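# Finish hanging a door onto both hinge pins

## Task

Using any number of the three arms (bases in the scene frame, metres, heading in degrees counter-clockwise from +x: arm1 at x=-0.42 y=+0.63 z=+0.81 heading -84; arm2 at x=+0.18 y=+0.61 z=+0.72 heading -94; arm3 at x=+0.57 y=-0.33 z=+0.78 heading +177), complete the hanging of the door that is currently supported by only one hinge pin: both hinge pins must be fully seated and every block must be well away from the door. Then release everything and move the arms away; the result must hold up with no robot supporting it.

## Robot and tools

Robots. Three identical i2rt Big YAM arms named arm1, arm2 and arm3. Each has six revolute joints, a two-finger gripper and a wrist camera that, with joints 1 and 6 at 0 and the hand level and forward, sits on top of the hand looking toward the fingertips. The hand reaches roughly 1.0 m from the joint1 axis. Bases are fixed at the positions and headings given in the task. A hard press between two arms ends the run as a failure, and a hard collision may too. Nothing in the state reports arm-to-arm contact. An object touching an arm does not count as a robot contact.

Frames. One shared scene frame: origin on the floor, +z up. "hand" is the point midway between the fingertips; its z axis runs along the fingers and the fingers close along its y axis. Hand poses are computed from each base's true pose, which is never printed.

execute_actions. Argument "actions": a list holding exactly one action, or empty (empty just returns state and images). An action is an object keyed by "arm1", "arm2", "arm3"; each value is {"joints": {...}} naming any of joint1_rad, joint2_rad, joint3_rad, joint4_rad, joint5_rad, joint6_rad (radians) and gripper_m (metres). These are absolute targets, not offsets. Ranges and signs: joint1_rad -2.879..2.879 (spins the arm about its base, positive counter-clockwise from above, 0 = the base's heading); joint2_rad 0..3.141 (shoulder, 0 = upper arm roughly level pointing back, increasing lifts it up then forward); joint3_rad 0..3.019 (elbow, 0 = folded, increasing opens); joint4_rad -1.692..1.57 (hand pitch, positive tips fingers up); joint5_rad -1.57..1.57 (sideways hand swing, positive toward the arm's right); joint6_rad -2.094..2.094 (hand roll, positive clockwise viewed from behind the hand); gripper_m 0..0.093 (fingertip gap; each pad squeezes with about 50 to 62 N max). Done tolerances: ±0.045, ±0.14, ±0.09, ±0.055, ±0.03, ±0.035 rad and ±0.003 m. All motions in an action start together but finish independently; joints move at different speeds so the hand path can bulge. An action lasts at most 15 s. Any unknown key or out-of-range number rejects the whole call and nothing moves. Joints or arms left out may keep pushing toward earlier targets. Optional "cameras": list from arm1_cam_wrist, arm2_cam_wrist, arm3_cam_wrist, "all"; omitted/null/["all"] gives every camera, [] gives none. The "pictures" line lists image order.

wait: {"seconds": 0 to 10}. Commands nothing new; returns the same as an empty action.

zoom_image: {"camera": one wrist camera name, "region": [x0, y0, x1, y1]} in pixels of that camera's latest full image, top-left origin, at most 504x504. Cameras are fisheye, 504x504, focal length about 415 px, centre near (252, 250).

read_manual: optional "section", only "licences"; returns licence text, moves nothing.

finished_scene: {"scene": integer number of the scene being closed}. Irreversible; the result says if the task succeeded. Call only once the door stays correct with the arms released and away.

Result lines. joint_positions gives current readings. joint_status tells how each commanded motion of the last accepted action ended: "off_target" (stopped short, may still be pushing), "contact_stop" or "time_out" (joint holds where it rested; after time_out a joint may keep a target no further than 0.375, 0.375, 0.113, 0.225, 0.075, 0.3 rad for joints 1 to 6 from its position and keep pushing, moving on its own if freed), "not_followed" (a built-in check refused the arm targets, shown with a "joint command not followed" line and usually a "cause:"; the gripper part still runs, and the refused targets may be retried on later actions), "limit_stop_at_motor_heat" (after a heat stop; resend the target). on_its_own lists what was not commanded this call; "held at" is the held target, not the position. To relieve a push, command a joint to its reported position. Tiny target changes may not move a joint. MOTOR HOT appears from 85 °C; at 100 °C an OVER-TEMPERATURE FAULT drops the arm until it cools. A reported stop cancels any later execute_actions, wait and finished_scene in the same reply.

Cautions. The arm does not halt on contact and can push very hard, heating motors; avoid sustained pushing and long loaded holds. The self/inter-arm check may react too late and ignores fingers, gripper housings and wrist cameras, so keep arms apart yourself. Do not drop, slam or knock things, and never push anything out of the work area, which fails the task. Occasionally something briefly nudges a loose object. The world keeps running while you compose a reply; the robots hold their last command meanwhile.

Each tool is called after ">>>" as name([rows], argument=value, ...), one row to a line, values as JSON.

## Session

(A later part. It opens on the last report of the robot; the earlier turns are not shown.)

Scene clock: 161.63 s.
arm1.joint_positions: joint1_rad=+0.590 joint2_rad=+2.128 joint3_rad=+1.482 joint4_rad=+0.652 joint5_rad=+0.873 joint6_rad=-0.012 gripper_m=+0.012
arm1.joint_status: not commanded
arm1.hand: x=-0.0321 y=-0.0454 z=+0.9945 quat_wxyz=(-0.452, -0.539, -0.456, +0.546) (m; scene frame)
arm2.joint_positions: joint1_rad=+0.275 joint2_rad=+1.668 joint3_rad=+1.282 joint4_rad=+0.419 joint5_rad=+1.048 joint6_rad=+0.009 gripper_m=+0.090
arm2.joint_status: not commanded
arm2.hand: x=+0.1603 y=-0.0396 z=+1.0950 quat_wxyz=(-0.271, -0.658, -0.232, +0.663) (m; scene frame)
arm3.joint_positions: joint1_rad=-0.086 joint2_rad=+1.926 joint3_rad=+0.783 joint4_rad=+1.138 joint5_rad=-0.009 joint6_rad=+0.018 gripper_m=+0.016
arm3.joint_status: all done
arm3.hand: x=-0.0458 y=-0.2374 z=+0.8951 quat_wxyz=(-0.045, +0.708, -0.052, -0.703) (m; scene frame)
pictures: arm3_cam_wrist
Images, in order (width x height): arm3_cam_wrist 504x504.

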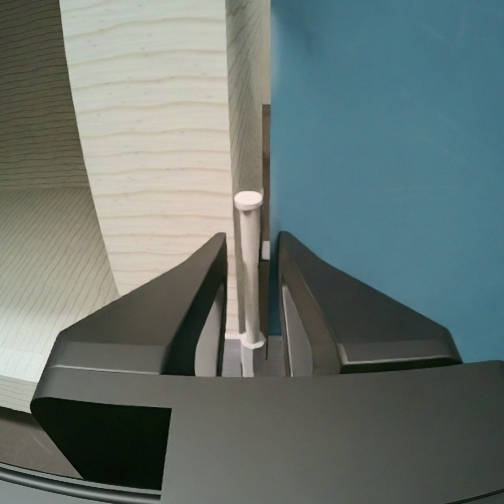

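>>> execute_actions([
  {"arm3":{"joints":{"gripper_m":0.0}}},
], cameras=[])

>>> execute_actions([
  {"arm3":{"joints":{"joint2_rad":2.0,"joint4_rad":1.18}}},
], cameras=["arm3_cam_wrist","arm2_cam_wrist"])

Scene clock: 163.87 s.
arm1.joint_positions: joint1_rad=+0.590 joint2_rad=+2.128 joint3_rad=+1.482 joint4_rad=+0.652 joint5_rad=+0.873 joint6_rad=-0.012 gripper_m=+0.012
arm1.joint_status: not commanded
arm1.hand: x=-0.0321 y=-0.0454 z=+0.9945 quat_wxyz=(-0.452, -0.539, -0.456, +0.545) (m; scene frame)
arm2.joint_positions: joint1_rad=+0.275 joint2_rad=+1.668 joint3_rad=+1.282 joint4_rad=+0.419 joint5_rad=+1.048 joint6_rad=+0.009 gripper_m=+0.090
arm2.joint_status: not commanded
arm2.hand: x=+0.1603 y=-0.0396 z=+1.0950 quat_wxyz=(-0.271, -0.658, -0.232, +0.663) (m; scene frame)
arm3.joint_positions: joint1_rad=-0.086 joint2_rad=+1.926 joint3_rad=+0.783 joint4_rad=+1.138 joint5_rad=-0.010 joint6_rad=+0.018 gripper_m=+0.002
arm3.joint_status: all done
arm3.hand: x=-0.0459 y=-0.2378 z=+0.8951 quat_wxyz=(-0.044, +0.708, -0.052, -0.703) (m; scene frame)
pictures: none
No camera images: the call's "cameras" was empty. Leave "cameras" out to get every camera's image.

Scene clock: 164.50 s.
arm1.joint_positions: joint1_rad=+0.590 joint2_rad=+2.128 joint3_rad=+1.482 joint4_rad=+0.652 joint5_rad=+0.873 joint6_rad=-0.011 gripper_m=+0.012
arm1.joint_status: not commanded
arm1.hand: x=-0.0321 y=-0.0454 z=+0.9945 quat_wxyz=(-0.452, -0.539, -0.456, +0.545) (m; scene frame)
arm2.joint_positions: joint1_rad=+0.275 joint2_rad=+1.668 joint3_rad=+1.282 joint4_rad=+0.419 joint5_rad=+1.048 joint6_rad=+0.009 gripper_m=+0.090
arm2.joint_status: not commanded
arm2.hand: x=+0.1603 y=-0.0396 z=+1.0950 quat_wxyz=(-0.271, -0.658, -0.232, +0.663) (m; scene frame)
arm3.joint_positions: joint1_rad=-0.086 joint2_rad=+1.947 joint3_rad=+0.787 joint4_rad=+1.181 joint5_rad=-0.010 joint6_rad=+0.018 gripper_m=+0.002
arm3.joint_status: all done
arm3.hand: x=-0.0466 y=-0.2377 z=+0.8943 quat_wxyz=(-0.045, +0.699, -0.051, -0.712) (m; scene frame)
pictures: arm2_cam_wrist, arm3_cam_wrist
Images, in order (width x height): arm2_cam_wrist 504x504, arm3_cam_wrist 504x504.

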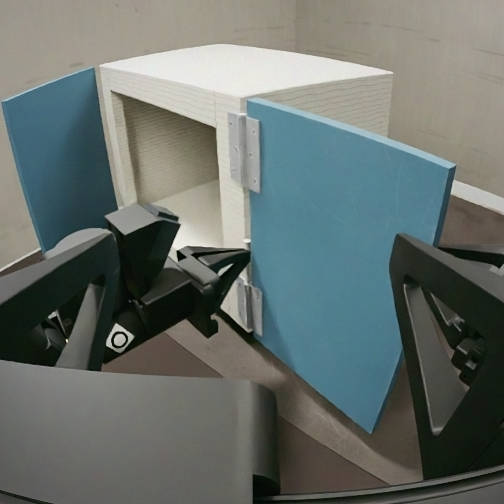

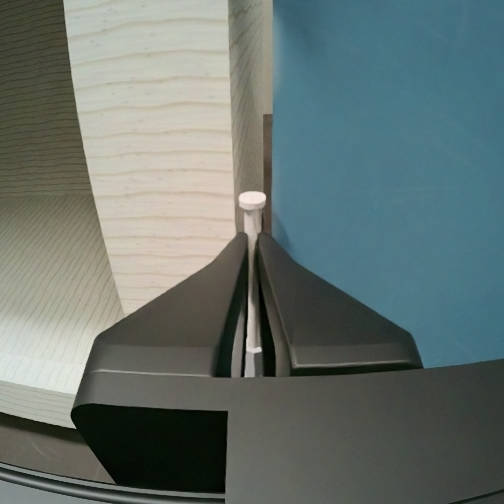

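>>> execute_actions([
  {"arm3":{"joints":{"joint2_rad":2.0,"joint4_rad":1.15}},"arm1":{"joints":{"joint6_rad":0.03}}},
], cameras=[])

>>> execute_actions([
  {"arm1":{"joints":{"joint6_rad":0.07}}},
], cameras=[])

Scene clock: 167.40 s.
arm1.joint_positions: joint1_rad=+0.590 joint2_rad=+2.128 joint3_rad=+1.482 joint4_rad=+0.651 joint5_rad=+0.873 joint6_rad=+0.007 gripper_m=+0.012
arm1.joint_status: all done
arm1.hand: x=-0.0321 y=-0.0454 z=+0.9945 quat_wxyz=(-0.457, -0.543, -0.451, +0.541) (m; scene frame)
arm2.joint_positions: joint1_rad=+0.275 joint2_rad=+1.668 joint3_rad=+1.282 joint4_rad=+0.419 joint5_rad=+1.048 joint6_rad=+0.009 gripper_m=+0.090
arm2.joint_status: not commanded
arm2.hand: x=+0.1603 y=-0.0396 z=+1.0950 quat_wxyz=(-0.271, -0.658, -0.232, +0.663) (m; scene frame)
arm3.joint_positions: joint1_rad=-0.086 joint2_rad=+1.947 joint3_rad=+0.787 joint4_rad=+1.181 joint5_rad=-0.010 joint6_rad=+0.018 gripper_m=+0.002
arm3.joint_status: all done
arm3.hand: x=-0.0466 y=-0.2377 z=+0.8943 quat_wxyz=(-0.045, +0.699, -0.051, -0.712) (m; scene frame)
pictures: none
No camera images: the call's "cameras" was empty. Leave "cameras" out to get every camera's image.

Scene clock: 169.03 s.
arm1.joint_positions: joint1_rad=+0.590 joint2_rad=+2.127 joint3_rad=+1.482 joint4_rad=+0.647 joint5_rad=+0.873 joint6_rad=+0.018 gripper_m=+0.012
arm1.joint_status: joint6_rad time_out (moved +0.012 of +0.063)
arm1.on_its_own: joint6_rad reads +0.018 and still pushes toward +0.070 since a time_out
arm1.hand: x=-0.0321 y=-0.0454 z=+0.9946 quat_wxyz=(-0.459, -0.546, -0.449, +0.539) (m; scene frame)
arm2.joint_positions: joint1_rad=+0.275 joint2_rad=+1.668 joint3_rad=+1.282 joint4_rad=+0.419 joint5_rad=+1.048 joint6_rad=+0.009 gripper_m=+0.090
arm2.joint_status: not commanded
arm2.hand: x=+0.1603 y=-0.0396 z=+1.0950 quat_wxyz=(-0.271, -0.658, -0.232, +0.663) (m; scene frame)
arm3.joint_positions: joint1_rad=-0.086 joint2_rad=+1.947 joint3_rad=+0.787 joint4_rad=+1.181 joint5_rad=-0.010 joint6_rad=+0.018 gripper_m=+0.002
arm3.joint_status: not commanded
arm3.hand: x=-0.0467 y=-0.2377 z=+0.8944 quat_wxyz=(-0.045, +0.699, -0.051, -0.712) (m; scene frame)
pictures: none
No camera images: the call's "cameras" was empty. Leave "cameras" out to get every camera's image.

>>> execute_actions([
  {"arm1":{"joints":{"joint6_rad":0.0,"joint2_rad":1.96,"joint4_rad":0.70}}},
], cameras=[])

>>> execute_actions([
  {"arm1":{"joints":{"joint2_rad":1.93,"joint4_rad":0.71}}},
], cameras=["arm2_cam_wrist"])

Scene clock: 176.97 s.
arm1.joint_positions: joint1_rad=+0.588 joint2_rad=+2.122 joint3_rad=+1.476 joint4_rad=+0.647 joint5_rad=+0.866 joint6_rad=+0.008 gripper_m=+0.012
arm1.joint_status: joint2_rad time_out (moved -0.006 of -0.167); the others done
arm1.on_its_own: joint2_rad reads +2.122 and still pushes toward +1.960 since a time_out
arm1.hand: x=-0.0337 y=-0.0452 z=+0.9960 quat_wxyz=(-0.457, -0.543, -0.453, +0.540) (m; scene frame)
arm2.joint_positions: joint1_rad=+0.275 joint2_rad=+1.668 joint3_rad=+1.282 joint4_rad=+0.419 joint5_rad=+1.048 joint6_rad=+0.009 gripper_m=+0.090
arm2.joint_status: not commanded
arm2.hand: x=+0.1603 y=-0.0396 z=+1.0950 quat_wxyz=(-0.271, -0.658, -0.232, +0.663) (m; scene frame)
arm3.joint_positions: joint1_rad=-0.086 joint2_rad=+1.947 joint3_rad=+0.787 joint4_rad=+1.181 joint5_rad=-0.010 joint6_rad=+0.018 gripper_m=+0.002
arm3.joint_status: not commanded
arm3.hand: x=-0.0467 y=-0.2377 z=+0.8944 quat_wxyz=(-0.045, +0.699, -0.051, -0.712) (m; scene frame)
pictures: none
No camera images: the call's "cameras" was empty. Leave "cameras" out to get every camera's image.

not run: a stop came earlier in this reply.

>>> execute_actions([
  {"arm1":{"joints":{"joint5_rad":0.862,"joint2_rad":2.04,"joint4_rad":0.68}}},
], cameras=[])

>>> execute_actions([
  {"arm1":{"joints":{"joint2_rad":2.07}}},
], cameras=[])

>>> execute_actions([
  {"arm1":{"joints":{"joint2_rad":2.09}}},
], cameras=[])

>>> execute_actions([
  {"arm1":{"joints":{"joint2_rad":2.11}}},
], cameras=[])

Scene clock: 182.03 s.
arm1.joint_positions: joint1_rad=+0.588 joint2_rad=+2.122 joint3_rad=+1.476 joint4_rad=+0.642 joint5_rad=+0.861 joint6_rad=+0.007 gripper_m=+0.012
arm1.joint_status: all done
arm1.hand: x=-0.0328 y=-0.0453 z=+0.9950 quat_wxyz=(-0.457, -0.541, -0.456, +0.539) (m; scene frame)
arm2.joint_positions: joint1_rad=+0.275 joint2_rad=+1.668 joint3_rad=+1.282 joint4_rad=+0.419 joint5_rad=+1.048 joint6_rad=+0.009 gripper_m=+0.090
arm2.joint_status: not commanded
arm2.hand: x=+0.1603 y=-0.0396 z=+1.0950 quat_wxyz=(-0.271, -0.658, -0.232, +0.663) (m; scene frame)
arm3.joint_positions: joint1_rad=-0.086 joint2_rad=+1.947 joint3_rad=+0.787 joint4_rad=+1.181 joint5_rad=-0.010 joint6_rad=+0.018 gripper_m=+0.002
arm3.joint_status: not commanded
arm3.hand: x=-0.0467 y=-0.2377 z=+0.8944 quat_wxyz=(-0.045, +0.699, -0.051, -0.712) (m; scene frame)
pictures: none
No camera images: the call's "cameras" was empty. Leave "cameras" out to get every camera's image.

Scene clock: 182.50 s.
arm1.joint_positions: joint1_rad=+0.588 joint2_rad=+2.123 joint3_rad=+1.476 joint4_rad=+0.642 joint5_rad=+0.861 joint6_rad=+0.007 gripper_m=+0.012
arm1.joint_status: all done
arm1.hand: x=-0.0327 y=-0.0454 z=+0.9939 quat_wxyz=(-0.456, -0.541, -0.456, +0.539) (m; scene frame)
arm2.joint_positions: joint1_rad=+0.275 joint2_rad=+1.668 joint3_rad=+1.282 joint4_rad=+0.419 joint5_rad=+1.048 joint6_rad=+0.009 gripper_m=+0.090
arm2.joint_status: not commanded
arm2.hand: x=+0.1603 y=-0.0396 z=+1.0950 quat_wxyz=(-0.271, -0.658, -0.232, +0.663) (m; scene frame)
arm3.joint_positions: joint1_rad=-0.086 joint2_rad=+1.947 joint3_rad=+0.787 joint4_rad=+1.181 joint5_rad=-0.010 joint6_rad=+0.018 gripper_m=+0.002
arm3.joint_status: not commanded
arm3.hand: x=-0.0467 y=-0.2377 z=+0.8944 quat_wxyz=(-0.045, +0.699, -0.051, -0.712) (m; scene frame)
pictures: none
No camera images: the call's "cameras" was empty. Leave "cameras" out to get every camera's image.

Scene clock: 182.93 s.
arm1.joint_positions: joint1_rad=+0.588 joint2_rad=+2.124 joint3_rad=+1.476 joint4_rad=+0.642 joint5_rad=+0.861 joint6_rad=+0.007 gripper_m=+0.012
arm1.joint_status: all done
arm1.hand: x=-0.0327 y=-0.0454 z=+0.9930 quat_wxyz=(-0.456, -0.541, -0.457, +0.539) (m; scene frame)
arm2.joint_positions: joint1_rad=+0.275 joint2_rad=+1.668 joint3_rad=+1.282 joint4_rad=+0.419 joint5_rad=+1.048 joint6_rad=+0.009 gripper_m=+0.090
arm2.joint_status: not commanded
arm2.hand: x=+0.1603 y=-0.0396 z=+1.0950 quat_wxyz=(-0.271, -0.658, -0.232, +0.663) (m; scene frame)
arm3.joint_positions: joint1_rad=-0.086 joint2_rad=+1.947 joint3_rad=+0.787 joint4_rad=+1.181 joint5_rad=-0.010 joint6_rad=+0.018 gripper_m=+0.002
arm3.joint_status: not commanded
arm3.hand: x=-0.0467 y=-0.2377 z=+0.8944 quat_wxyz=(-0.045, +0.699, -0.051, -0.712) (m; scene frame)
pictures: none
No camera images: the call's "cameras" was empty. Leave "cameras" out to get every camera's image.

Scene clock: 183.73 s.
arm1.joint_positions: joint1_rad=+0.588 joint2_rad=+2.126 joint3_rad=+1.476 joint4_rad=+0.643 joint5_rad=+0.861 joint6_rad=+0.007 gripper_m=+0.012
arm1.joint_status: all done
arm1.hand: x=-0.0326 y=-0.0455 z=+0.9917 quat_wxyz=(-0.455, -0.541, -0.457, +0.539) (m; scene frame)
arm2.joint_positions: joint1_rad=+0.275 joint2_rad=+1.668 joint3_rad=+1.282 joint4_rad=+0.419 joint5_rad=+1.048 joint6_rad=+0.009 gripper_m=+0.090
arm2.joint_status: not commanded
arm2.hand: x=+0.1603 y=-0.0396 z=+1.0950 quat_wxyz=(-0.271, -0.658, -0.232, +0.663) (m; scene frame)
arm3.joint_positions: joint1_rad=-0.086 joint2_rad=+1.967 joint3_rad=+0.787 joint4_rad=+1.167 joint5_rad=-0.010 joint6_rad=+0.018 gripper_m=+0.002
arm3.joint_status: not commanded
arm3.hand: x=-0.0462 y=-0.2376 z=+0.8793 quat_wxyz=(-0.044, +0.711, -0.052, -0.700) (m; scene frame)
pictures: none
No camera images: the call's "cameras" was empty. Leave "cameras" out to get every camera's image.

It dropped in. Push on.

>>> execute_actions([
  {"arm3":{"joints":{"joint2_rad":2.04,"joint3_rad":0.82,"joint4_rad":1.21}}},
], cameras=["arm3_cam_wrist"])

Scene clock: 186.07 s.
arm1.joint_positions: joint1_rad=+0.588 joint2_rad=+2.126 joint3_rad=+1.476 joint4_rad=+0.643 joint5_rad=+0.861 joint6_rad=+0.007 gripper_m=+0.012
arm1.joint_status: not commanded
arm1.hand: x=-0.0326 y=-0.0455 z=+0.9917 quat_wxyz=(-0.455, -0.541, -0.457, +0.539) (m; scene frame)
arm2.joint_positions: joint1_rad=+0.275 joint2_rad=+1.668 joint3_rad=+1.282 joint4_rad=+0.419 joint5_rad=+1.048 joint6_rad=+0.009 gripper_m=+0.090
arm2.joint_status: not commanded
arm2.hand: x=+0.1603 y=-0.0396 z=+1.0950 quat_wxyz=(-0.271, -0.658, -0.232, +0.663) (m; scene frame)
arm3.joint_positions: joint1_rad=-0.086 joint2_rad=+1.988 joint3_rad=+0.790 joint4_rad=+1.212 joint5_rad=-0.010 joint6_rad=+0.018 gripper_m=+0.002
arm3.joint_status: all done
arm3.hand: x=-0.0464 y=-0.2376 z=+0.8787 quat_wxyz=(-0.045, +0.702, -0.051, -0.709) (m; scene frame)
pictures: arm3_cam_wrist
Images, in order (width x height): arm3_cam_wrist 504x504.

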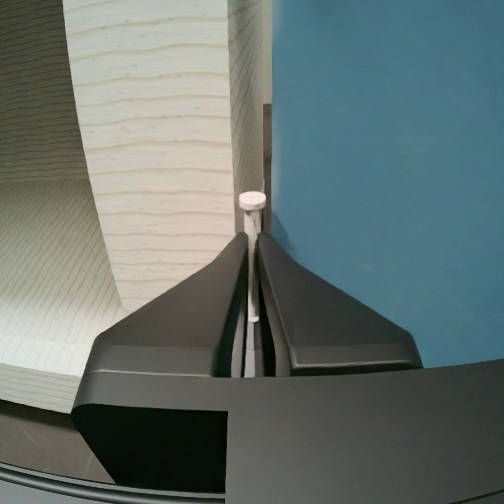

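>>> execute_actions([
  {"arm3":{"joints":{"joint2_rad":2.0,"gripper_m":0.014}}},
], cameras=["arm3_cam_wrist"])

>>> execute_actions([
  {"arm1":{"joints":{"joint2_rad":2.05}}},
], cameras=["arm3_cam_wrist"])

Scene clock: 188.93 s.
arm1.joint_positions: joint1_rad=+0.588 joint2_rad=+2.126 joint3_rad=+1.476 joint4_rad=+0.643 joint5_rad=+0.861 joint6_rad=+0.007 gripper_m=+0.012
arm1.joint_status: not commanded
arm1.hand: x=-0.0326 y=-0.0455 z=+0.9917 quat_wxyz=(-0.455, -0.541, -0.457, +0.539) (m; scene frame)
arm2.joint_positions: joint1_rad=+0.275 joint2_rad=+1.668 joint3_rad=+1.282 joint4_rad=+0.419 joint5_rad=+1.048 joint6_rad=+0.009 gripper_m=+0.090
arm2.joint_status: not commanded
arm2.hand: x=+0.1603 y=-0.0396 z=+1.0950 quat_wxyz=(-0.271, -0.658, -0.232, +0.663) (m; scene frame)
arm3.joint_positions: joint1_rad=-0.083 joint2_rad=+1.989 joint3_rad=+0.790 joint4_rad=+1.212 joint5_rad=-0.012 joint6_rad=+0.018 gripper_m=+0.014
arm3.joint_status: all done
arm3.hand: x=-0.0467 y=-0.2396 z=+0.8780 quat_wxyz=(-0.043, +0.702, -0.050, -0.709) (m; scene frame)
pictures: arm3_cam_wrist
Images, in order (width x height): arm3_cam_wrist 504x504.

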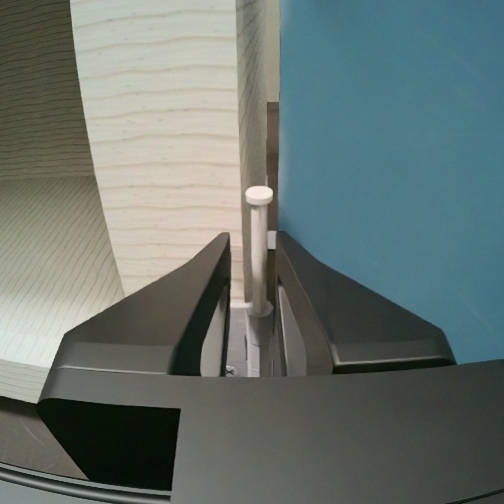

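Scene clock: 189.50 s.
arm1.joint_positions: joint1_rad=+0.588 joint2_rad=+2.126 joint3_rad=+1.476 joint4_rad=+0.643 joint5_rad=+0.861 joint6_rad=+0.007 gripper_m=+0.012
arm1.joint_status: all done
arm1.hand: x=-0.0326 y=-0.0455 z=+0.9917 quat_wxyz=(-0.455, -0.541, -0.457, +0.539) (m; scene frame)
arm2.joint_positions: joint1_rad=+0.275 joint2_rad=+1.668 joint3_rad=+1.282 joint4_rad=+0.419 joint5_rad=+1.048 joint6_rad=+0.009 gripper_m=+0.090
arm2.joint_status: not commanded
arm2.hand: x=+0.1603 y=-0.0396 z=+1.0950 quat_wxyz=(-0.271, -0.658, -0.232, +0.663) (m; scene frame)
arm3.joint_positions: joint1_rad=-0.083 joint2_rad=+1.989 joint3_rad=+0.790 joint4_rad=+1.212 joint5_rad=-0.012 joint6_rad=+0.018 gripper_m=+0.014
arm3.joint_status: not commanded
arm3.hand: x=-0.0467 y=-0.2396 z=+0.8780 quat_wxyz=(-0.043, +0.702, -0.050, -0.709) (m; scene frame)
pictures: arm3_cam_wrist
Images, in order (width x height): arm3_cam_wrist 504x504.

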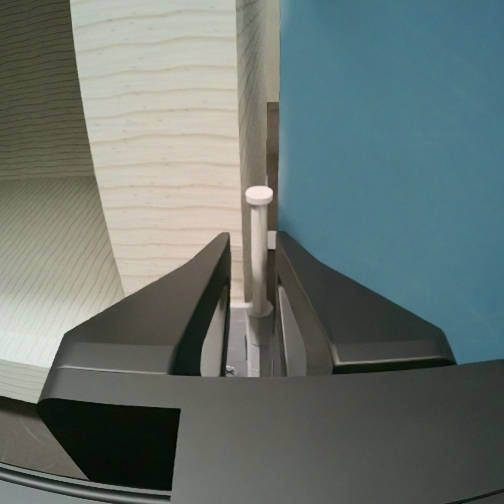

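>>> execute_actions([
  {"arm3":{"joints":{"joint2_rad":1.96,"joint3_rad":0.74,"joint4_rad":1.25}}},
], cameras=[])

>>> execute_actions([
  {"arm3":{"joints":{"joint2_rad":1.80,"joint4_rad":1.06,"gripper_m":0,"joint5_rad":0.0}}},
], cameras=[])

>>> execute_actions([
  {"arm3":{"joints":{"joint2_rad":1.85,"joint3_rad":0.815,"joint4_rad":1.03}}},
], cameras=[])

>>> execute_actions([
  {"arm3":{"joints":{"joint2_rad":1.95,"joint4_rad":1.11}}},
], cameras=["arm2_cam_wrist"])

Scene clock: 195.93 s.
arm1.joint_positions: joint1_rad=+0.588 joint2_rad=+2.126 joint3_rad=+1.476 joint4_rad=+0.643 joint5_rad=+0.861 joint6_rad=+0.007 gripper_m=+0.012
arm1.joint_status: not commanded
arm1.hand: x=-0.0326 y=-0.0455 z=+0.9917 quat_wxyz=(-0.455, -0.541, -0.457, +0.539) (m; scene frame)
arm2.joint_positions: joint1_rad=+0.275 joint2_rad=+1.668 joint3_rad=+1.282 joint4_rad=+0.419 joint5_rad=+1.048 joint6_rad=+0.009 gripper_m=+0.090
arm2.joint_status: not commanded
arm2.hand: x=+0.1603 y=-0.0396 z=+1.0950 quat_wxyz=(-0.271, -0.658, -0.232, +0.663) (m; scene frame)
arm3.joint_positions: joint1_rad=-0.083 joint2_rad=+1.982 joint3_rad=+0.736 joint4_rad=+1.227 joint5_rad=-0.012 joint6_rad=+0.018 gripper_m=+0.014
arm3.joint_status: all done
arm3.hand: x=-0.0276 y=-0.2422 z=+0.8658 quat_wxyz=(-0.042, +0.713, -0.051, -0.698) (m; scene frame)
pictures: none
No camera images: the call's "cameras" was empty. Leave "cameras" out to get every camera's image.

Scene clock: 196.90 s.
arm1.joint_positions: joint1_rad=+0.588 joint2_rad=+2.126 joint3_rad=+1.476 joint4_rad=+0.643 joint5_rad=+0.861 joint6_rad=+0.007 gripper_m=+0.012
arm1.joint_status: not commanded
arm1.hand: x=-0.0326 y=-0.0455 z=+0.9917 quat_wxyz=(-0.455, -0.541, -0.457, +0.539) (m; scene frame)
arm2.joint_positions: joint1_rad=+0.275 joint2_rad=+1.668 joint3_rad=+1.282 joint4_rad=+0.419 joint5_rad=+1.048 joint6_rad=+0.009 gripper_m=+0.090
arm2.joint_status: not commanded
arm2.hand: x=+0.1603 y=-0.0396 z=+1.0950 quat_wxyz=(-0.271, -0.658, -0.232, +0.663) (m; scene frame)
arm3.joint_positions: joint1_rad=-0.083 joint2_rad=+1.793 joint3_rad=+0.735 joint4_rad=+1.073 joint5_rad=-0.003 joint6_rad=+0.018 gripper_m=+0.000
arm3.joint_status: all done
arm3.hand: x=-0.0295 y=-0.2410 z=+0.9376 quat_wxyz=(-0.046, +0.701, -0.053, -0.710) (m; scene frame)
pictures: none
No camera images: the call's "cameras" was empty. Leave "cameras" out to get every camera's image.

Scene clock: 197.60 s.
arm1.joint_positions: joint1_rad=+0.588 joint2_rad=+2.126 joint3_rad=+1.476 joint4_rad=+0.643 joint5_rad=+0.861 joint6_rad=+0.007 gripper_m=+0.012
arm1.joint_status: not commanded
arm1.hand: x=-0.0326 y=-0.0455 z=+0.9917 quat_wxyz=(-0.455, -0.541, -0.457, +0.539) (m; scene frame)
arm2.joint_positions: joint1_rad=+0.275 joint2_rad=+1.668 joint3_rad=+1.282 joint4_rad=+0.419 joint5_rad=+1.048 joint6_rad=+0.009 gripper_m=+0.090
arm2.joint_status: not commanded
arm2.hand: x=+0.1603 y=-0.0396 z=+1.0950 quat_wxyz=(-0.271, -0.658, -0.232, +0.663) (m; scene frame)
arm3.joint_positions: joint1_rad=-0.083 joint2_rad=+1.829 joint3_rad=+0.783 joint4_rad=+1.042 joint5_rad=-0.003 joint6_rad=+0.018 gripper_m=+0.000
arm3.joint_status: all done
arm3.hand: x=-0.0459 y=-0.2386 z=+0.9293 quat_wxyz=(-0.046, +0.708, -0.053, -0.703) (m; scene frame)
pictures: none
No camera images: the call's "cameras" was empty. Leave "cameras" out to get every camera's image.

Scene clock: 198.37 s.
arm1.joint_positions: joint1_rad=+0.588 joint2_rad=+2.126 joint3_rad=+1.476 joint4_rad=+0.643 joint5_rad=+0.861 joint6_rad=+0.007 gripper_m=+0.012
arm1.joint_status: not commanded
arm1.hand: x=-0.0326 y=-0.0455 z=+0.9917 quat_wxyz=(-0.455, -0.541, -0.457, +0.539) (m; scene frame)
arm2.joint_positions: joint1_rad=+0.275 joint2_rad=+1.668 joint3_rad=+1.282 joint4_rad=+0.419 joint5_rad=+1.048 joint6_rad=+0.009 gripper_m=+0.090
arm2.joint_status: not commanded
arm2.hand: x=+0.1603 y=-0.0396 z=+1.0950 quat_wxyz=(-0.271, -0.658, -0.232, +0.663) (m; scene frame)
arm3.joint_positions: joint1_rad=-0.083 joint2_rad=+1.929 joint3_rad=+0.789 joint4_rad=+1.092 joint5_rad=-0.003 joint6_rad=+0.018 gripper_m=+0.000
arm3.joint_status: all done
arm3.hand: x=-0.0476 y=-0.2380 z=+0.8846 quat_wxyz=(-0.045, +0.723, -0.055, -0.688) (m; scene frame)
pictures: arm2_cam_wrist
Images, in order (width x height): arm2_cam_wrist 504x504.

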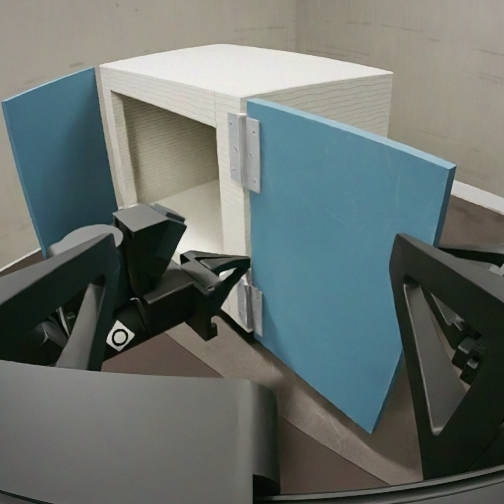

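Going. Final expected near z≈0.86.

>>> execute_actions([
  {"arm3":{"joints":{"joint2_rad":2.04,"joint3_rad":0.825,"joint4_rad":1.17}}},
], cameras=["arm2_cam_wrist"])

>>> zoom_image(camera="arm2_cam_wrist", region=[190, 230, 310, 350])

Scene clock: 201.27 s.
arm1.joint_positions: joint1_rad=+0.588 joint2_rad=+2.126 joint3_rad=+1.476 joint4_rad=+0.643 joint5_rad=+0.861 joint6_rad=+0.007 gripper_m=+0.012
arm1.joint_status: not commanded
arm1.hand: x=-0.0326 y=-0.0455 z=+0.9917 quat_wxyz=(-0.455, -0.541, -0.457, +0.539) (m; scene frame)
arm2.joint_positions: joint1_rad=+0.275 joint2_rad=+1.668 joint3_rad=+1.282 joint4_rad=+0.419 joint5_rad=+1.048 joint6_rad=+0.009 gripper_m=+0.090
arm2.joint_status: not commanded
arm2.hand: x=+0.1603 y=-0.0396 z=+1.0950 quat_wxyz=(-0.271, -0.658, -0.232, +0.663) (m; scene frame)
arm3.joint_positions: joint1_rad=-0.083 joint2_rad=+2.001 joint3_rad=+0.805 joint4_rad=+1.168 joint5_rad=-0.003 joint6_rad=+0.018 gripper_m=+0.000
arm3.joint_status: all done
arm3.hand: x=-0.0511 y=-0.2372 z=+0.8658 quat_wxyz=(-0.046, +0.716, -0.054, -0.694) (m; scene frame)
pictures: arm2_cam_wrist
Images, in order (width x height): arm2_cam_wrist 504x504.

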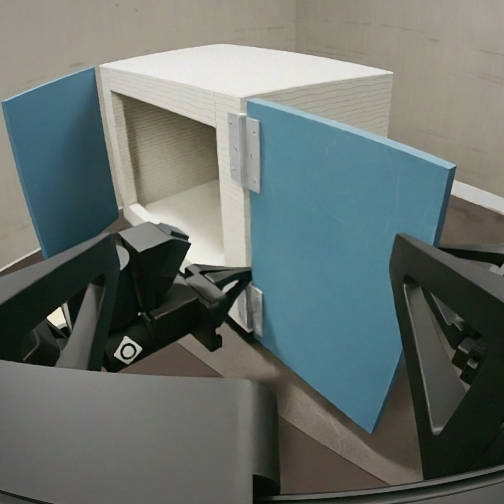

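Region (190, 230, 310, 350) of arm2_cam_wrist's 504x504 image, scaled by 4.200, with more detail than that image has.

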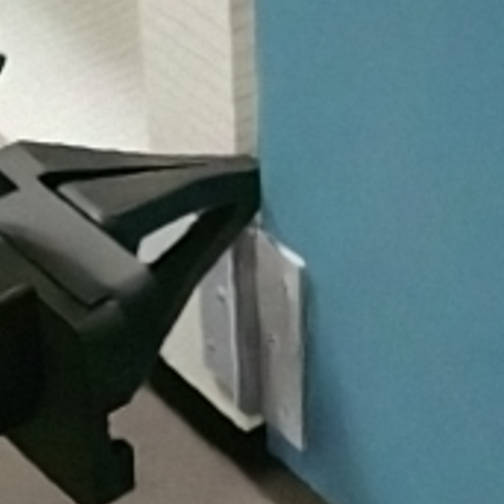

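Back off and inspect; release the door.

>>> execute_actions([
  {"arm3":{"joints":{"joint2_rad":1.93,"joint4_rad":1.15}},"arm1":{"joints":{"joint2_rad":2.12,"joint4_rad":0.66,"gripper_m":0.09}}},
], cameras=[])

>>> execute_actions([
  {"arm3":{"joints":{"joint2_rad":1.86,"joint3_rad":0.63,"joint4_rad":1.27}},"arm1":{"joints":{"joint1_rad":0.725,"joint3_rad":1.45,"joint5_rad":1.05}}},
], cameras=[])

>>> execute_actions([
  {"arm3":{"joints":{"gripper_m":0.09}},"arm1":{"joints":{"joint2_rad":1.3,"joint3_rad":1.0,"joint4_rad":0.3}}},
])

>>> zoom_image(camera="arm3_cam_wrist", region=[185, 220, 335, 380])

>>> zoom_image(camera="arm2_cam_wrist", region=[210, 90, 290, 170])

Scene clock: 207.03 s.
arm1.joint_positions: joint1_rad=+0.588 joint2_rad=+2.124 joint3_rad=+1.478 joint4_rad=+0.643 joint5_rad=+0.861 joint6_rad=+0.007 gripper_m=+0.090
arm1.joint_status: all done
arm1.hand: x=-0.0324 y=-0.0458 z=+0.9947 quat_wxyz=(-0.457, -0.541, -0.456, +0.539) (m; scene frame)
arm2.joint_positions: joint1_rad=+0.275 joint2_rad=+1.668 joint3_rad=+1.282 joint4_rad=+0.419 joint5_rad=+1.048 joint6_rad=+0.009 gripper_m=+0.090
arm2.joint_status: not commanded
arm2.hand: x=+0.1603 y=-0.0396 z=+1.0950 quat_wxyz=(-0.271, -0.658, -0.232, +0.663) (m; scene frame)
arm3.joint_positions: joint1_rad=-0.083 joint2_rad=+1.943 joint3_rad=+0.805 joint4_rad=+1.161 joint5_rad=-0.003 joint6_rad=+0.018 gripper_m=+0.000
arm3.joint_status: all done
arm3.hand: x=-0.0530 y=-0.2372 z=+0.8992 quat_wxyz=(-0.047, +0.698, -0.053, -0.713) (m; scene frame)
pictures: none
No camera images: the call's "cameras" was empty. Leave "cameras" out to get every camera's image.

Scene clock: 208.17 s.
arm1.joint_positions: joint1_rad=+0.738 joint2_rad=+2.124 joint3_rad=+1.443 joint4_rad=+0.645 joint5_rad=+1.046 joint6_rad=+0.007 gripper_m=+0.090
arm1.joint_status: all done
arm1.hand: x=+0.0262 y=+0.0291 z=+0.9787 quat_wxyz=(-0.436, -0.547, -0.458, +0.549) (m; scene frame)
arm2.joint_positions: joint1_rad=+0.275 joint2_rad=+1.668 joint3_rad=+1.282 joint4_rad=+0.419 joint5_rad=+1.048 joint6_rad=+0.009 gripper_m=+0.090
arm2.joint_status: not commanded
arm2.hand: x=+0.1603 y=-0.0396 z=+1.0950 quat_wxyz=(-0.271, -0.658, -0.232, +0.663) (m; scene frame)
arm3.joint_positions: joint1_rad=-0.083 joint2_rad=+1.866 joint3_rad=+0.624 joint4_rad=+1.249 joint5_rad=-0.003 joint6_rad=+0.018 gripper_m=+0.000
arm3.joint_status: all done
arm3.hand: x=+0.0091 y=-0.2461 z=+0.8948 quat_wxyz=(-0.046, +0.704, -0.053, -0.707) (m; scene frame)
pictures: none
No camera images: the call's "cameras" was empty. Leave "cameras" out to get every camera's image.

Scene clock: 209.73 s.
arm1.joint_positions: joint1_rad=+0.738 joint2_rad=+1.290 joint3_rad=+0.995 joint4_rad=+0.306 joint5_rad=+1.047 joint6_rad=+0.007 gripper_m=+0.090
arm1.joint_status: all done
arm1.hand: x=-0.1437 y=+0.1807 z=+1.2120 quat_wxyz=(-0.452, -0.550, -0.441, +0.547) (m; scene frame)
arm2.joint_positions: joint1_rad=+0.275 joint2_rad=+1.668 joint3_rad=+1.282 joint4_rad=+0.419 joint5_rad=+1.048 joint6_rad=+0.009 gripper_m=+0.090
arm2.joint_status: not commanded
arm2.hand: x=+0.1603 y=-0.0396 z=+1.0950 quat_wxyz=(-0.271, -0.658, -0.232, +0.663) (m; scene frame)
arm3.joint_positions: joint1_rad=-0.083 joint2_rad=+1.866 joint3_rad=+0.624 joint4_rad=+1.249 joint5_rad=-0.003 joint6_rad=+0.018 gripper_m=+0.090
arm3.joint_status: all done
arm3.hand: x=+0.0091 y=-0.2461 z=+0.8948 quat_wxyz=(-0.046, +0.704, -0.053, -0.707) (m; scene frame)
pictures: arm1_cam_wrist, arm2_cam_wrist, arm3_cam_wrist
Images, in order (width x height): arm1_cam_wrist 504x504, arm2_cam_wrist 504x504, arm3_cam_wrist 504x504.

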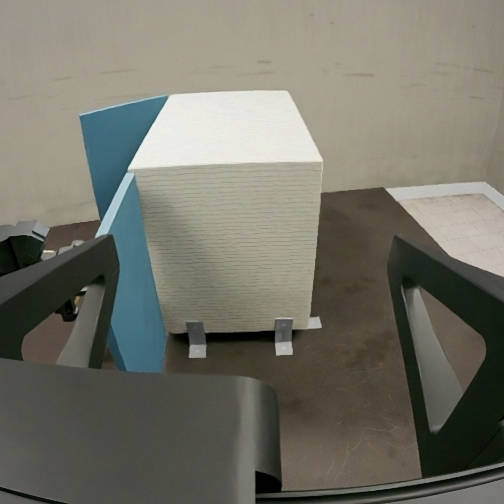

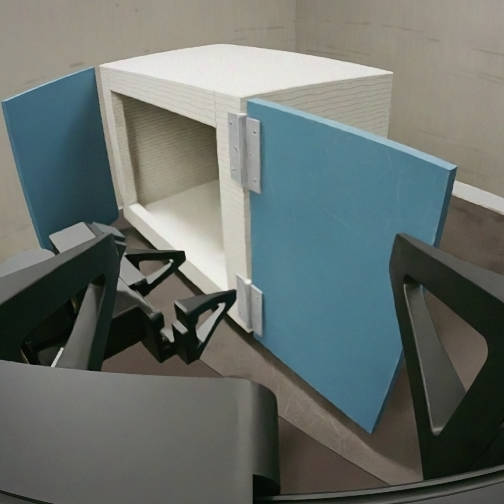

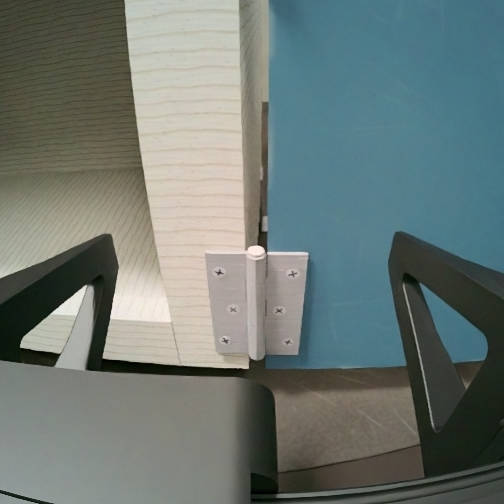

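Region (185, 220, 335, 380) of arm3_cam_wrist's 504x504 image, scaled by 3.150, with more detail than that image has; it fills the left 472 columns of this view, and the rest is white.

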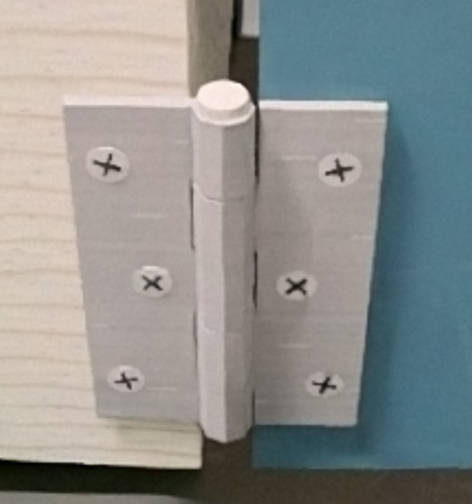

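Region (210, 90, 290, 170) of arm2_cam_wrist's 504x504 image, scaled by 6.300, with more detail than that image has.

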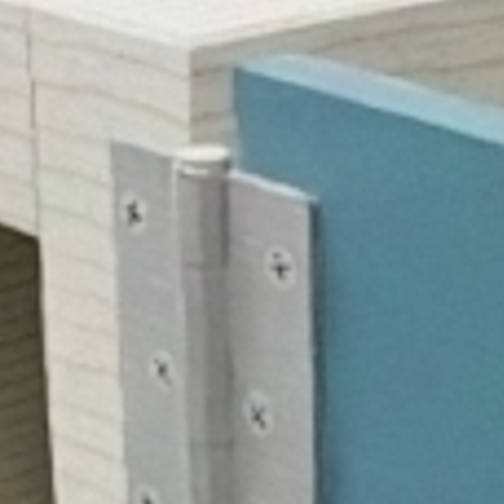

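>>> execute_actions([
  {"arm3":{"joints":{"joint2_rad":1.2,"joint3_rad":0.7,"joint4_rad":0.5,"gripper_m":0}}},
], cameras=[])

>>> execute_actions([
  {"arm3":{"joints":{"joint2_rad":1.45,"joint3_rad":0.955,"joint4_rad":0.55}}},
], cameras=["arm3_cam_wrist","arm2_cam_wrist"])

Scene clock: 216.10 s.
arm1.joint_positions: joint1_rad=+0.738 joint2_rad=+1.290 joint3_rad=+0.995 joint4_rad=+0.306 joint5_rad=+1.047 joint6_rad=+0.007 gripper_m=+0.090
arm1.joint_status: not commanded
arm1.hand: x=-0.1437 y=+0.1807 z=+1.2120 quat_wxyz=(-0.452, -0.550, -0.441, +0.547) (m; scene frame)
arm2.joint_positions: joint1_rad=+0.275 joint2_rad=+1.668 joint3_rad=+1.282 joint4_rad=+0.419 joint5_rad=+1.048 joint6_rad=+0.009 gripper_m=+0.090
arm2.joint_status: not commanded
arm2.hand: x=+0.1603 y=-0.0396 z=+1.0950 quat_wxyz=(-0.271, -0.658, -0.232, +0.663) (m; scene frame)
arm3.joint_positions: joint1_rad=-0.083 joint2_rad=+1.197 joint3_rad=+0.669 joint4_rad=+0.514 joint5_rad=-0.003 joint6_rad=+0.018 gripper_m=+0.000
arm3.joint_status: all done
arm3.hand: x=+0.0513 y=-0.2539 z=+1.0942 quat_wxyz=(-0.046, +0.711, -0.054, -0.699) (m; scene frame)
pictures: none
No camera images: the call's "cameras" was empty. Leave "cameras" out to get every camera's image.

Scene clock: 217.17 s.
arm1.joint_positions: joint1_rad=+0.738 joint2_rad=+1.290 joint3_rad=+0.995 joint4_rad=+0.306 joint5_rad=+1.047 joint6_rad=+0.007 gripper_m=+0.090
arm1.joint_status: not commanded
arm1.hand: x=-0.1437 y=+0.1807 z=+1.2120 quat_wxyz=(-0.452, -0.550, -0.441, +0.547) (m; scene frame)
arm2.joint_positions: joint1_rad=+0.275 joint2_rad=+1.668 joint3_rad=+1.282 joint4_rad=+0.419 joint5_rad=+1.048 joint6_rad=+0.009 gripper_m=+0.090
arm2.joint_status: not commanded
arm2.hand: x=+0.1603 y=-0.0396 z=+1.0950 quat_wxyz=(-0.271, -0.658, -0.232, +0.663) (m; scene frame)
arm3.joint_positions: joint1_rad=-0.083 joint2_rad=+1.441 joint3_rad=+0.910 joint4_rad=+0.530 joint5_rad=-0.003 joint6_rad=+0.018 gripper_m=+0.000
arm3.joint_status: all done
arm3.hand: x=-0.0407 y=-0.2407 z=+1.1030 quat_wxyz=(-0.046, +0.706, -0.053, -0.704) (m; scene frame)
pictures: arm2_cam_wrist, arm3_cam_wrist
Images, in order (width x height): arm2_cam_wrist 504x504, arm3_cam_wrist 504x504.

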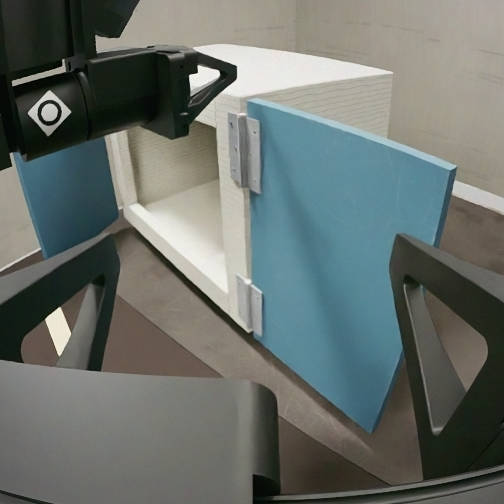

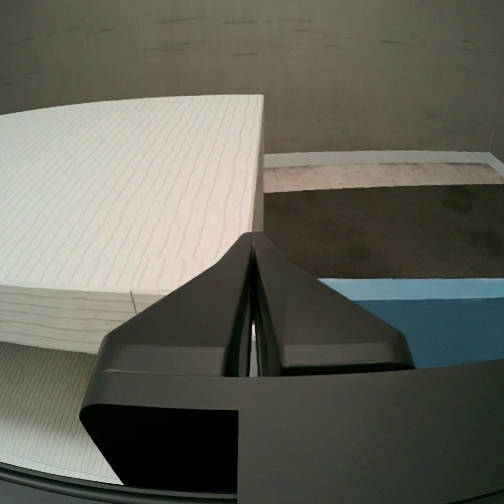

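>>> execute_actions([
  {"arm3":{"joints":{"joint2_rad":1.50}}},
], cameras=[])

>>> execute_actions([
  {"arm3":{"joints":{"joint4_rad":0.44}}},
], cameras=["arm2_cam_wrist"])

>>> zoom_image(camera="arm2_cam_wrist", region=[190, 70, 290, 170])

Scene clock: 220.03 s.
arm1.joint_positions: joint1_rad=+0.738 joint2_rad=+1.290 joint3_rad=+0.995 joint4_rad=+0.306 joint5_rad=+1.047 joint6_rad=+0.007 gripper_m=+0.090
arm1.joint_status: not commanded
arm1.hand: x=-0.1437 y=+0.1807 z=+1.2120 quat_wxyz=(-0.452, -0.550, -0.441, +0.547) (m; scene frame)
arm2.joint_positions: joint1_rad=+0.275 joint2_rad=+1.668 joint3_rad=+1.282 joint4_rad=+0.419 joint5_rad=+1.048 joint6_rad=+0.009 gripper_m=+0.090
arm2.joint_status: not commanded
arm2.hand: x=+0.1603 y=-0.0396 z=+1.0950 quat_wxyz=(-0.271, -0.658, -0.232, +0.663) (m; scene frame)
arm3.joint_positions: joint1_rad=-0.083 joint2_rad=+1.484 joint3_rad=+0.911 joint4_rad=+0.531 joint5_rad=-0.002 joint6_rad=+0.018 gripper_m=+0.000
arm3.joint_status: all done
arm3.hand: x=-0.0483 y=-0.2393 z=+1.0779 quat_wxyz=(-0.045, +0.721, -0.055, -0.689) (m; scene frame)
pictures: none
No camera images: the call's "cameras" was empty. Leave "cameras" out to get every camera's image.

Scene clock: 220.77 s.
arm1.joint_positions: joint1_rad=+0.738 joint2_rad=+1.290 joint3_rad=+0.995 joint4_rad=+0.306 joint5_rad=+1.047 joint6_rad=+0.007 gripper_m=+0.090
arm1.joint_status: not commanded
arm1.hand: x=-0.1437 y=+0.1807 z=+1.2120 quat_wxyz=(-0.452, -0.550, -0.441, +0.547) (m; scene frame)
arm2.joint_positions: joint1_rad=+0.275 joint2_rad=+1.668 joint3_rad=+1.282 joint4_rad=+0.419 joint5_rad=+1.048 joint6_rad=+0.009 gripper_m=+0.090
arm2.joint_status: not commanded
arm2.hand: x=+0.1603 y=-0.0396 z=+1.0950 quat_wxyz=(-0.271, -0.658, -0.232, +0.663) (m; scene frame)
arm3.joint_positions: joint1_rad=-0.083 joint2_rad=+1.484 joint3_rad=+0.921 joint4_rad=+0.469 joint5_rad=-0.002 joint6_rad=+0.018 gripper_m=+0.000
arm3.joint_status: all done
arm3.hand: x=-0.0495 y=-0.2390 z=+1.0688 quat_wxyz=(-0.044, +0.738, -0.056, -0.671) (m; scene frame)
pictures: arm2_cam_wrist
Images, in order (width x height): arm2_cam_wrist 504x504.

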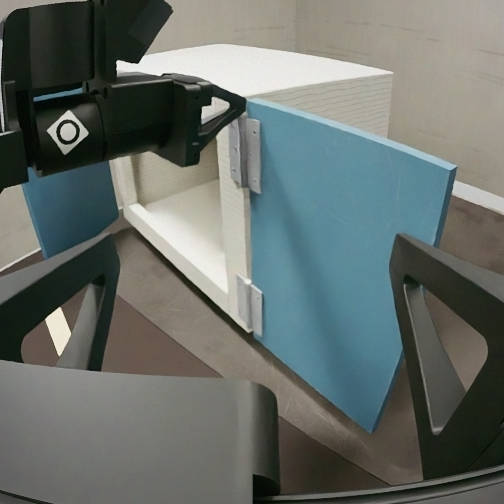

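Region (190, 70, 290, 170) of arm2_cam_wrist's 504x504 image, scaled by 5.040, with more detail than that image has.

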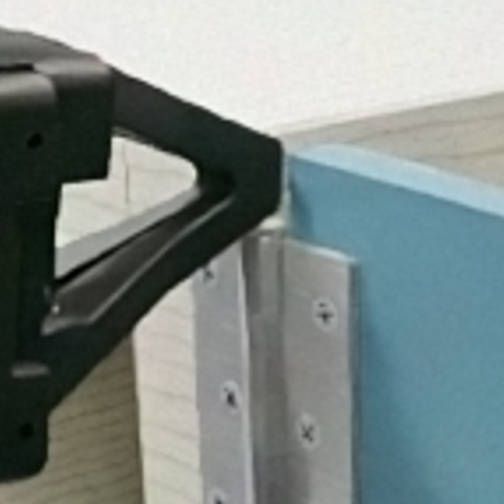

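Press harder.

>>> execute_actions([
  {"arm3":{"joints":{"joint2_rad":1.54,"joint3_rad":0.90,"joint4_rad":0.42}}},
], cameras=["arm2_cam_wrist"])

>>> zoom_image(camera="arm2_cam_wrist", region=[190, 70, 290, 170])

Scene clock: 223.60 s.
arm1.joint_positions: joint1_rad=+0.738 joint2_rad=+1.290 joint3_rad=+0.995 joint4_rad=+0.306 joint5_rad=+1.047 joint6_rad=+0.007 gripper_m=+0.090
arm1.joint_status: not commanded
arm1.hand: x=-0.1437 y=+0.1807 z=+1.2120 quat_wxyz=(-0.452, -0.550, -0.441, +0.547) (m; scene frame)
arm2.joint_positions: joint1_rad=+0.275 joint2_rad=+1.668 joint3_rad=+1.282 joint4_rad=+0.419 joint5_rad=+1.048 joint6_rad=+0.009 gripper_m=+0.090
arm2.joint_status: not commanded
arm2.hand: x=+0.1603 y=-0.0396 z=+1.0950 quat_wxyz=(-0.271, -0.658, -0.232, +0.663) (m; scene frame)
arm3.joint_positions: joint1_rad=-0.083 joint2_rad=+1.484 joint3_rad=+0.921 joint4_rad=+0.463 joint5_rad=-0.002 joint6_rad=+0.018 gripper_m=+0.000
arm3.joint_status: all done
arm3.hand: x=-0.0494 y=-0.2390 z=+1.0674 quat_wxyz=(-0.044, +0.740, -0.057, -0.669) (m; scene frame)
pictures: arm2_cam_wrist
Images, in order (width x height): arm2_cam_wrist 504x504.

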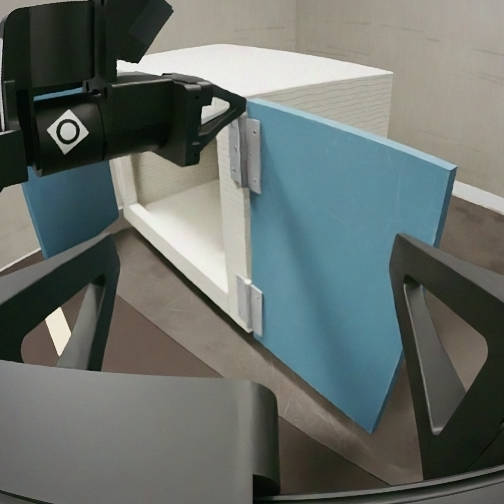

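Region (190, 70, 290, 170) of arm2_cam_wrist's 504x504 image, scaled by 5.040, with more detail than that image has.

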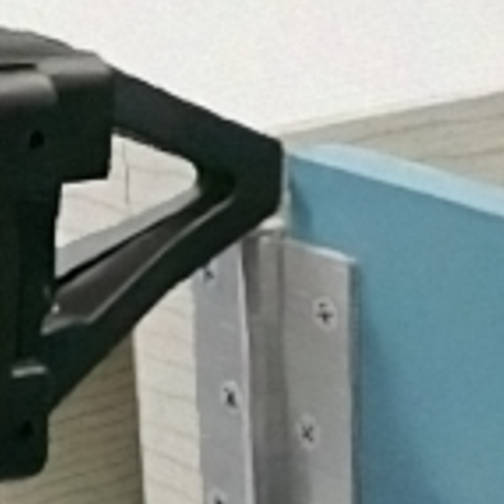

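>>> execute_actions([
  {"arm3":{"joints":{"joint2_rad":1.61,"joint3_rad":0.85,"joint4_rad":0.37}}},
], cameras=["arm2_cam_wrist"])

>>> zoom_image(camera="arm2_cam_wrist", region=[190, 70, 290, 170])

Scene clock: 227.80 s.
arm1.joint_positions: joint1_rad=+0.738 joint2_rad=+1.290 joint3_rad=+0.995 joint4_rad=+0.306 joint5_rad=+1.047 joint6_rad=+0.007 gripper_m=+0.090
arm1.joint_status: not commanded
arm1.hand: x=-0.1437 y=+0.1807 z=+1.2120 quat_wxyz=(-0.452, -0.550, -0.441, +0.547) (m; scene frame)
arm2.joint_positions: joint1_rad=+0.275 joint2_rad=+1.668 joint3_rad=+1.282 joint4_rad=+0.419 joint5_rad=+1.048 joint6_rad=+0.009 gripper_m=+0.090
arm2.joint_status: not commanded
arm2.hand: x=+0.1603 y=-0.0396 z=+1.0950 quat_wxyz=(-0.271, -0.658, -0.232, +0.663) (m; scene frame)
arm3.joint_positions: joint1_rad=-0.083 joint2_rad=+1.485 joint3_rad=+0.921 joint4_rad=+0.454 joint5_rad=-0.002 joint6_rad=+0.018 gripper_m=+0.000
arm3.joint_status: joint4_rad time_out (moved -0.009 of -0.093); the others done
arm3.on_its_own: joint4_rad reads +0.454 and still pushes toward +0.370 since a time_out
arm3.hand: x=-0.0492 y=-0.2390 z=+1.0646 quat_wxyz=(-0.044, +0.744, -0.057, -0.665) (m; scene frame)
pictures: arm2_cam_wrist
Images, in order (width x height): arm2_cam_wrist 504x504.

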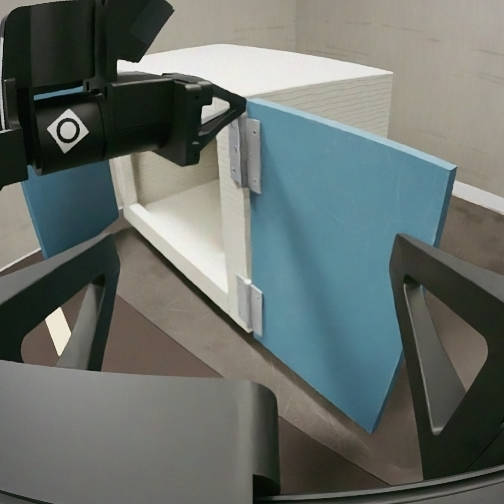

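Region (190, 70, 290, 170) of arm2_cam_wrist's 504x504 image, scaled by 5.040, with more detail than that image has.

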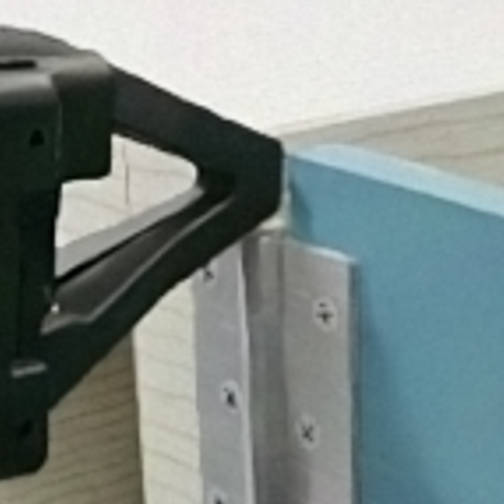

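Solid—seated. Retreat.

>>> execute_actions([
  {"arm3":{"joints":{"joint2_rad":1.2,"joint3_rad":0.9,"joint4_rad":0.2,"gripper_m":0.09}}},
], cameras=["arm3_cam_wrist"])

>>> execute_actions([
  {"arm3":{"joints":{"joint2_rad":0.6,"joint3_rad":1.2,"joint4_rad":-0.8}},"arm2":{"joints":{"joint2_rad":0.8,"joint4_rad":-0.6,"joint5_rad":0.3}}},
], cameras=["arm3_cam_wrist"])

>>> finished_scene(scene=1)

Scene clock: 231.87 s.
arm1.joint_positions: joint1_rad=+0.738 joint2_rad=+1.290 joint3_rad=+0.995 joint4_rad=+0.306 joint5_rad=+1.047 joint6_rad=+0.007 gripper_m=+0.090
arm1.joint_status: not commanded
arm1.hand: x=-0.1437 y=+0.1807 z=+1.2120 quat_wxyz=(-0.452, -0.550, -0.441, +0.547) (m; scene frame)
arm2.joint_positions: joint1_rad=+0.275 joint2_rad=+1.668 joint3_rad=+1.282 joint4_rad=+0.419 joint5_rad=+1.048 joint6_rad=+0.009 gripper_m=+0.090
arm2.joint_status: not commanded
arm2.hand: x=+0.1603 y=-0.0396 z=+1.0950 quat_wxyz=(-0.271, -0.658, -0.232, +0.663) (m; scene frame)
arm3.joint_positions: joint1_rad=-0.077 joint2_rad=+1.183 joint3_rad=+0.876 joint4_rad=+0.207 joint5_rad=-0.003 joint6_rad=+0.022 gripper_m=+0.090
arm3.joint_status: all done
arm3.hand: x=+0.0231 y=-0.2538 z=+1.1491 quat_wxyz=(-0.040, +0.740, -0.055, -0.669) (m; scene frame)
pictures: arm3_cam_wrist
Images, in order (width x height): arm3_cam_wrist 504x504.

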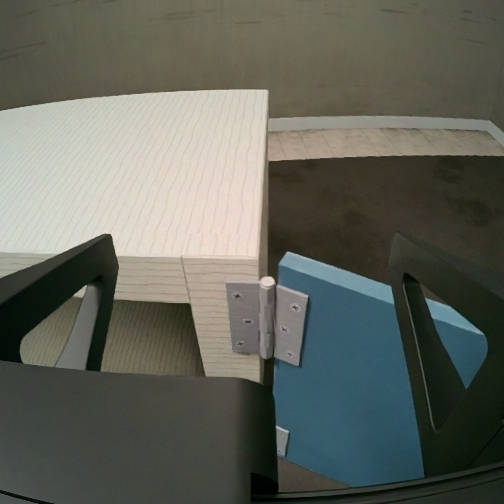

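Scene clock: 233.67 s.
arm1.joint_positions: joint1_rad=+0.738 joint2_rad=+1.290 joint3_rad=+0.995 joint4_rad=+0.306 joint5_rad=+1.047 joint6_rad=+0.007 gripper_m=+0.090
arm1.joint_status: not commanded
arm1.hand: x=-0.1437 y=+0.1807 z=+1.2120 quat_wxyz=(-0.452, -0.550, -0.441, +0.547) (m; scene frame)
arm2.joint_positions: joint1_rad=+0.275 joint2_rad=+0.805 joint3_rad=+1.295 joint4_rad=-0.581 joint5_rad=+0.302 joint6_rad=+0.009 gripper_m=+0.090
arm2.joint_status: all done
arm2.hand: x=+0.2040 y=+0.2357 z=+1.3375 quat_wxyz=(-0.453, -0.539, -0.496, +0.509) (m; scene frame)
arm3.joint_positions: joint1_rad=-0.077 joint2_rad=+0.609 joint3_rad=+1.186 joint4_rad=-0.789 joint5_rad=-0.003 joint6_rad=+0.022 gripper_m=+0.090
arm3.joint_status: all done
arm3.hand: x=+0.2599 y=-0.2882 z=+1.3426 quat_wxyz=(-0.038, +0.777, -0.058, -0.626) (m; scene frame)
pictures: arm3_cam_wrist
Images, in order (width x height): arm3_cam_wrist 504x504.

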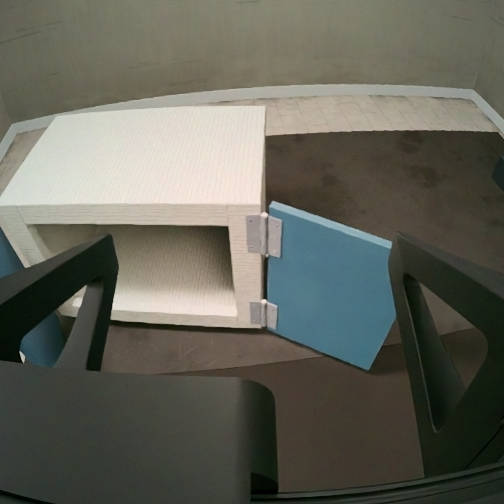

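The scene is finished: the task was done.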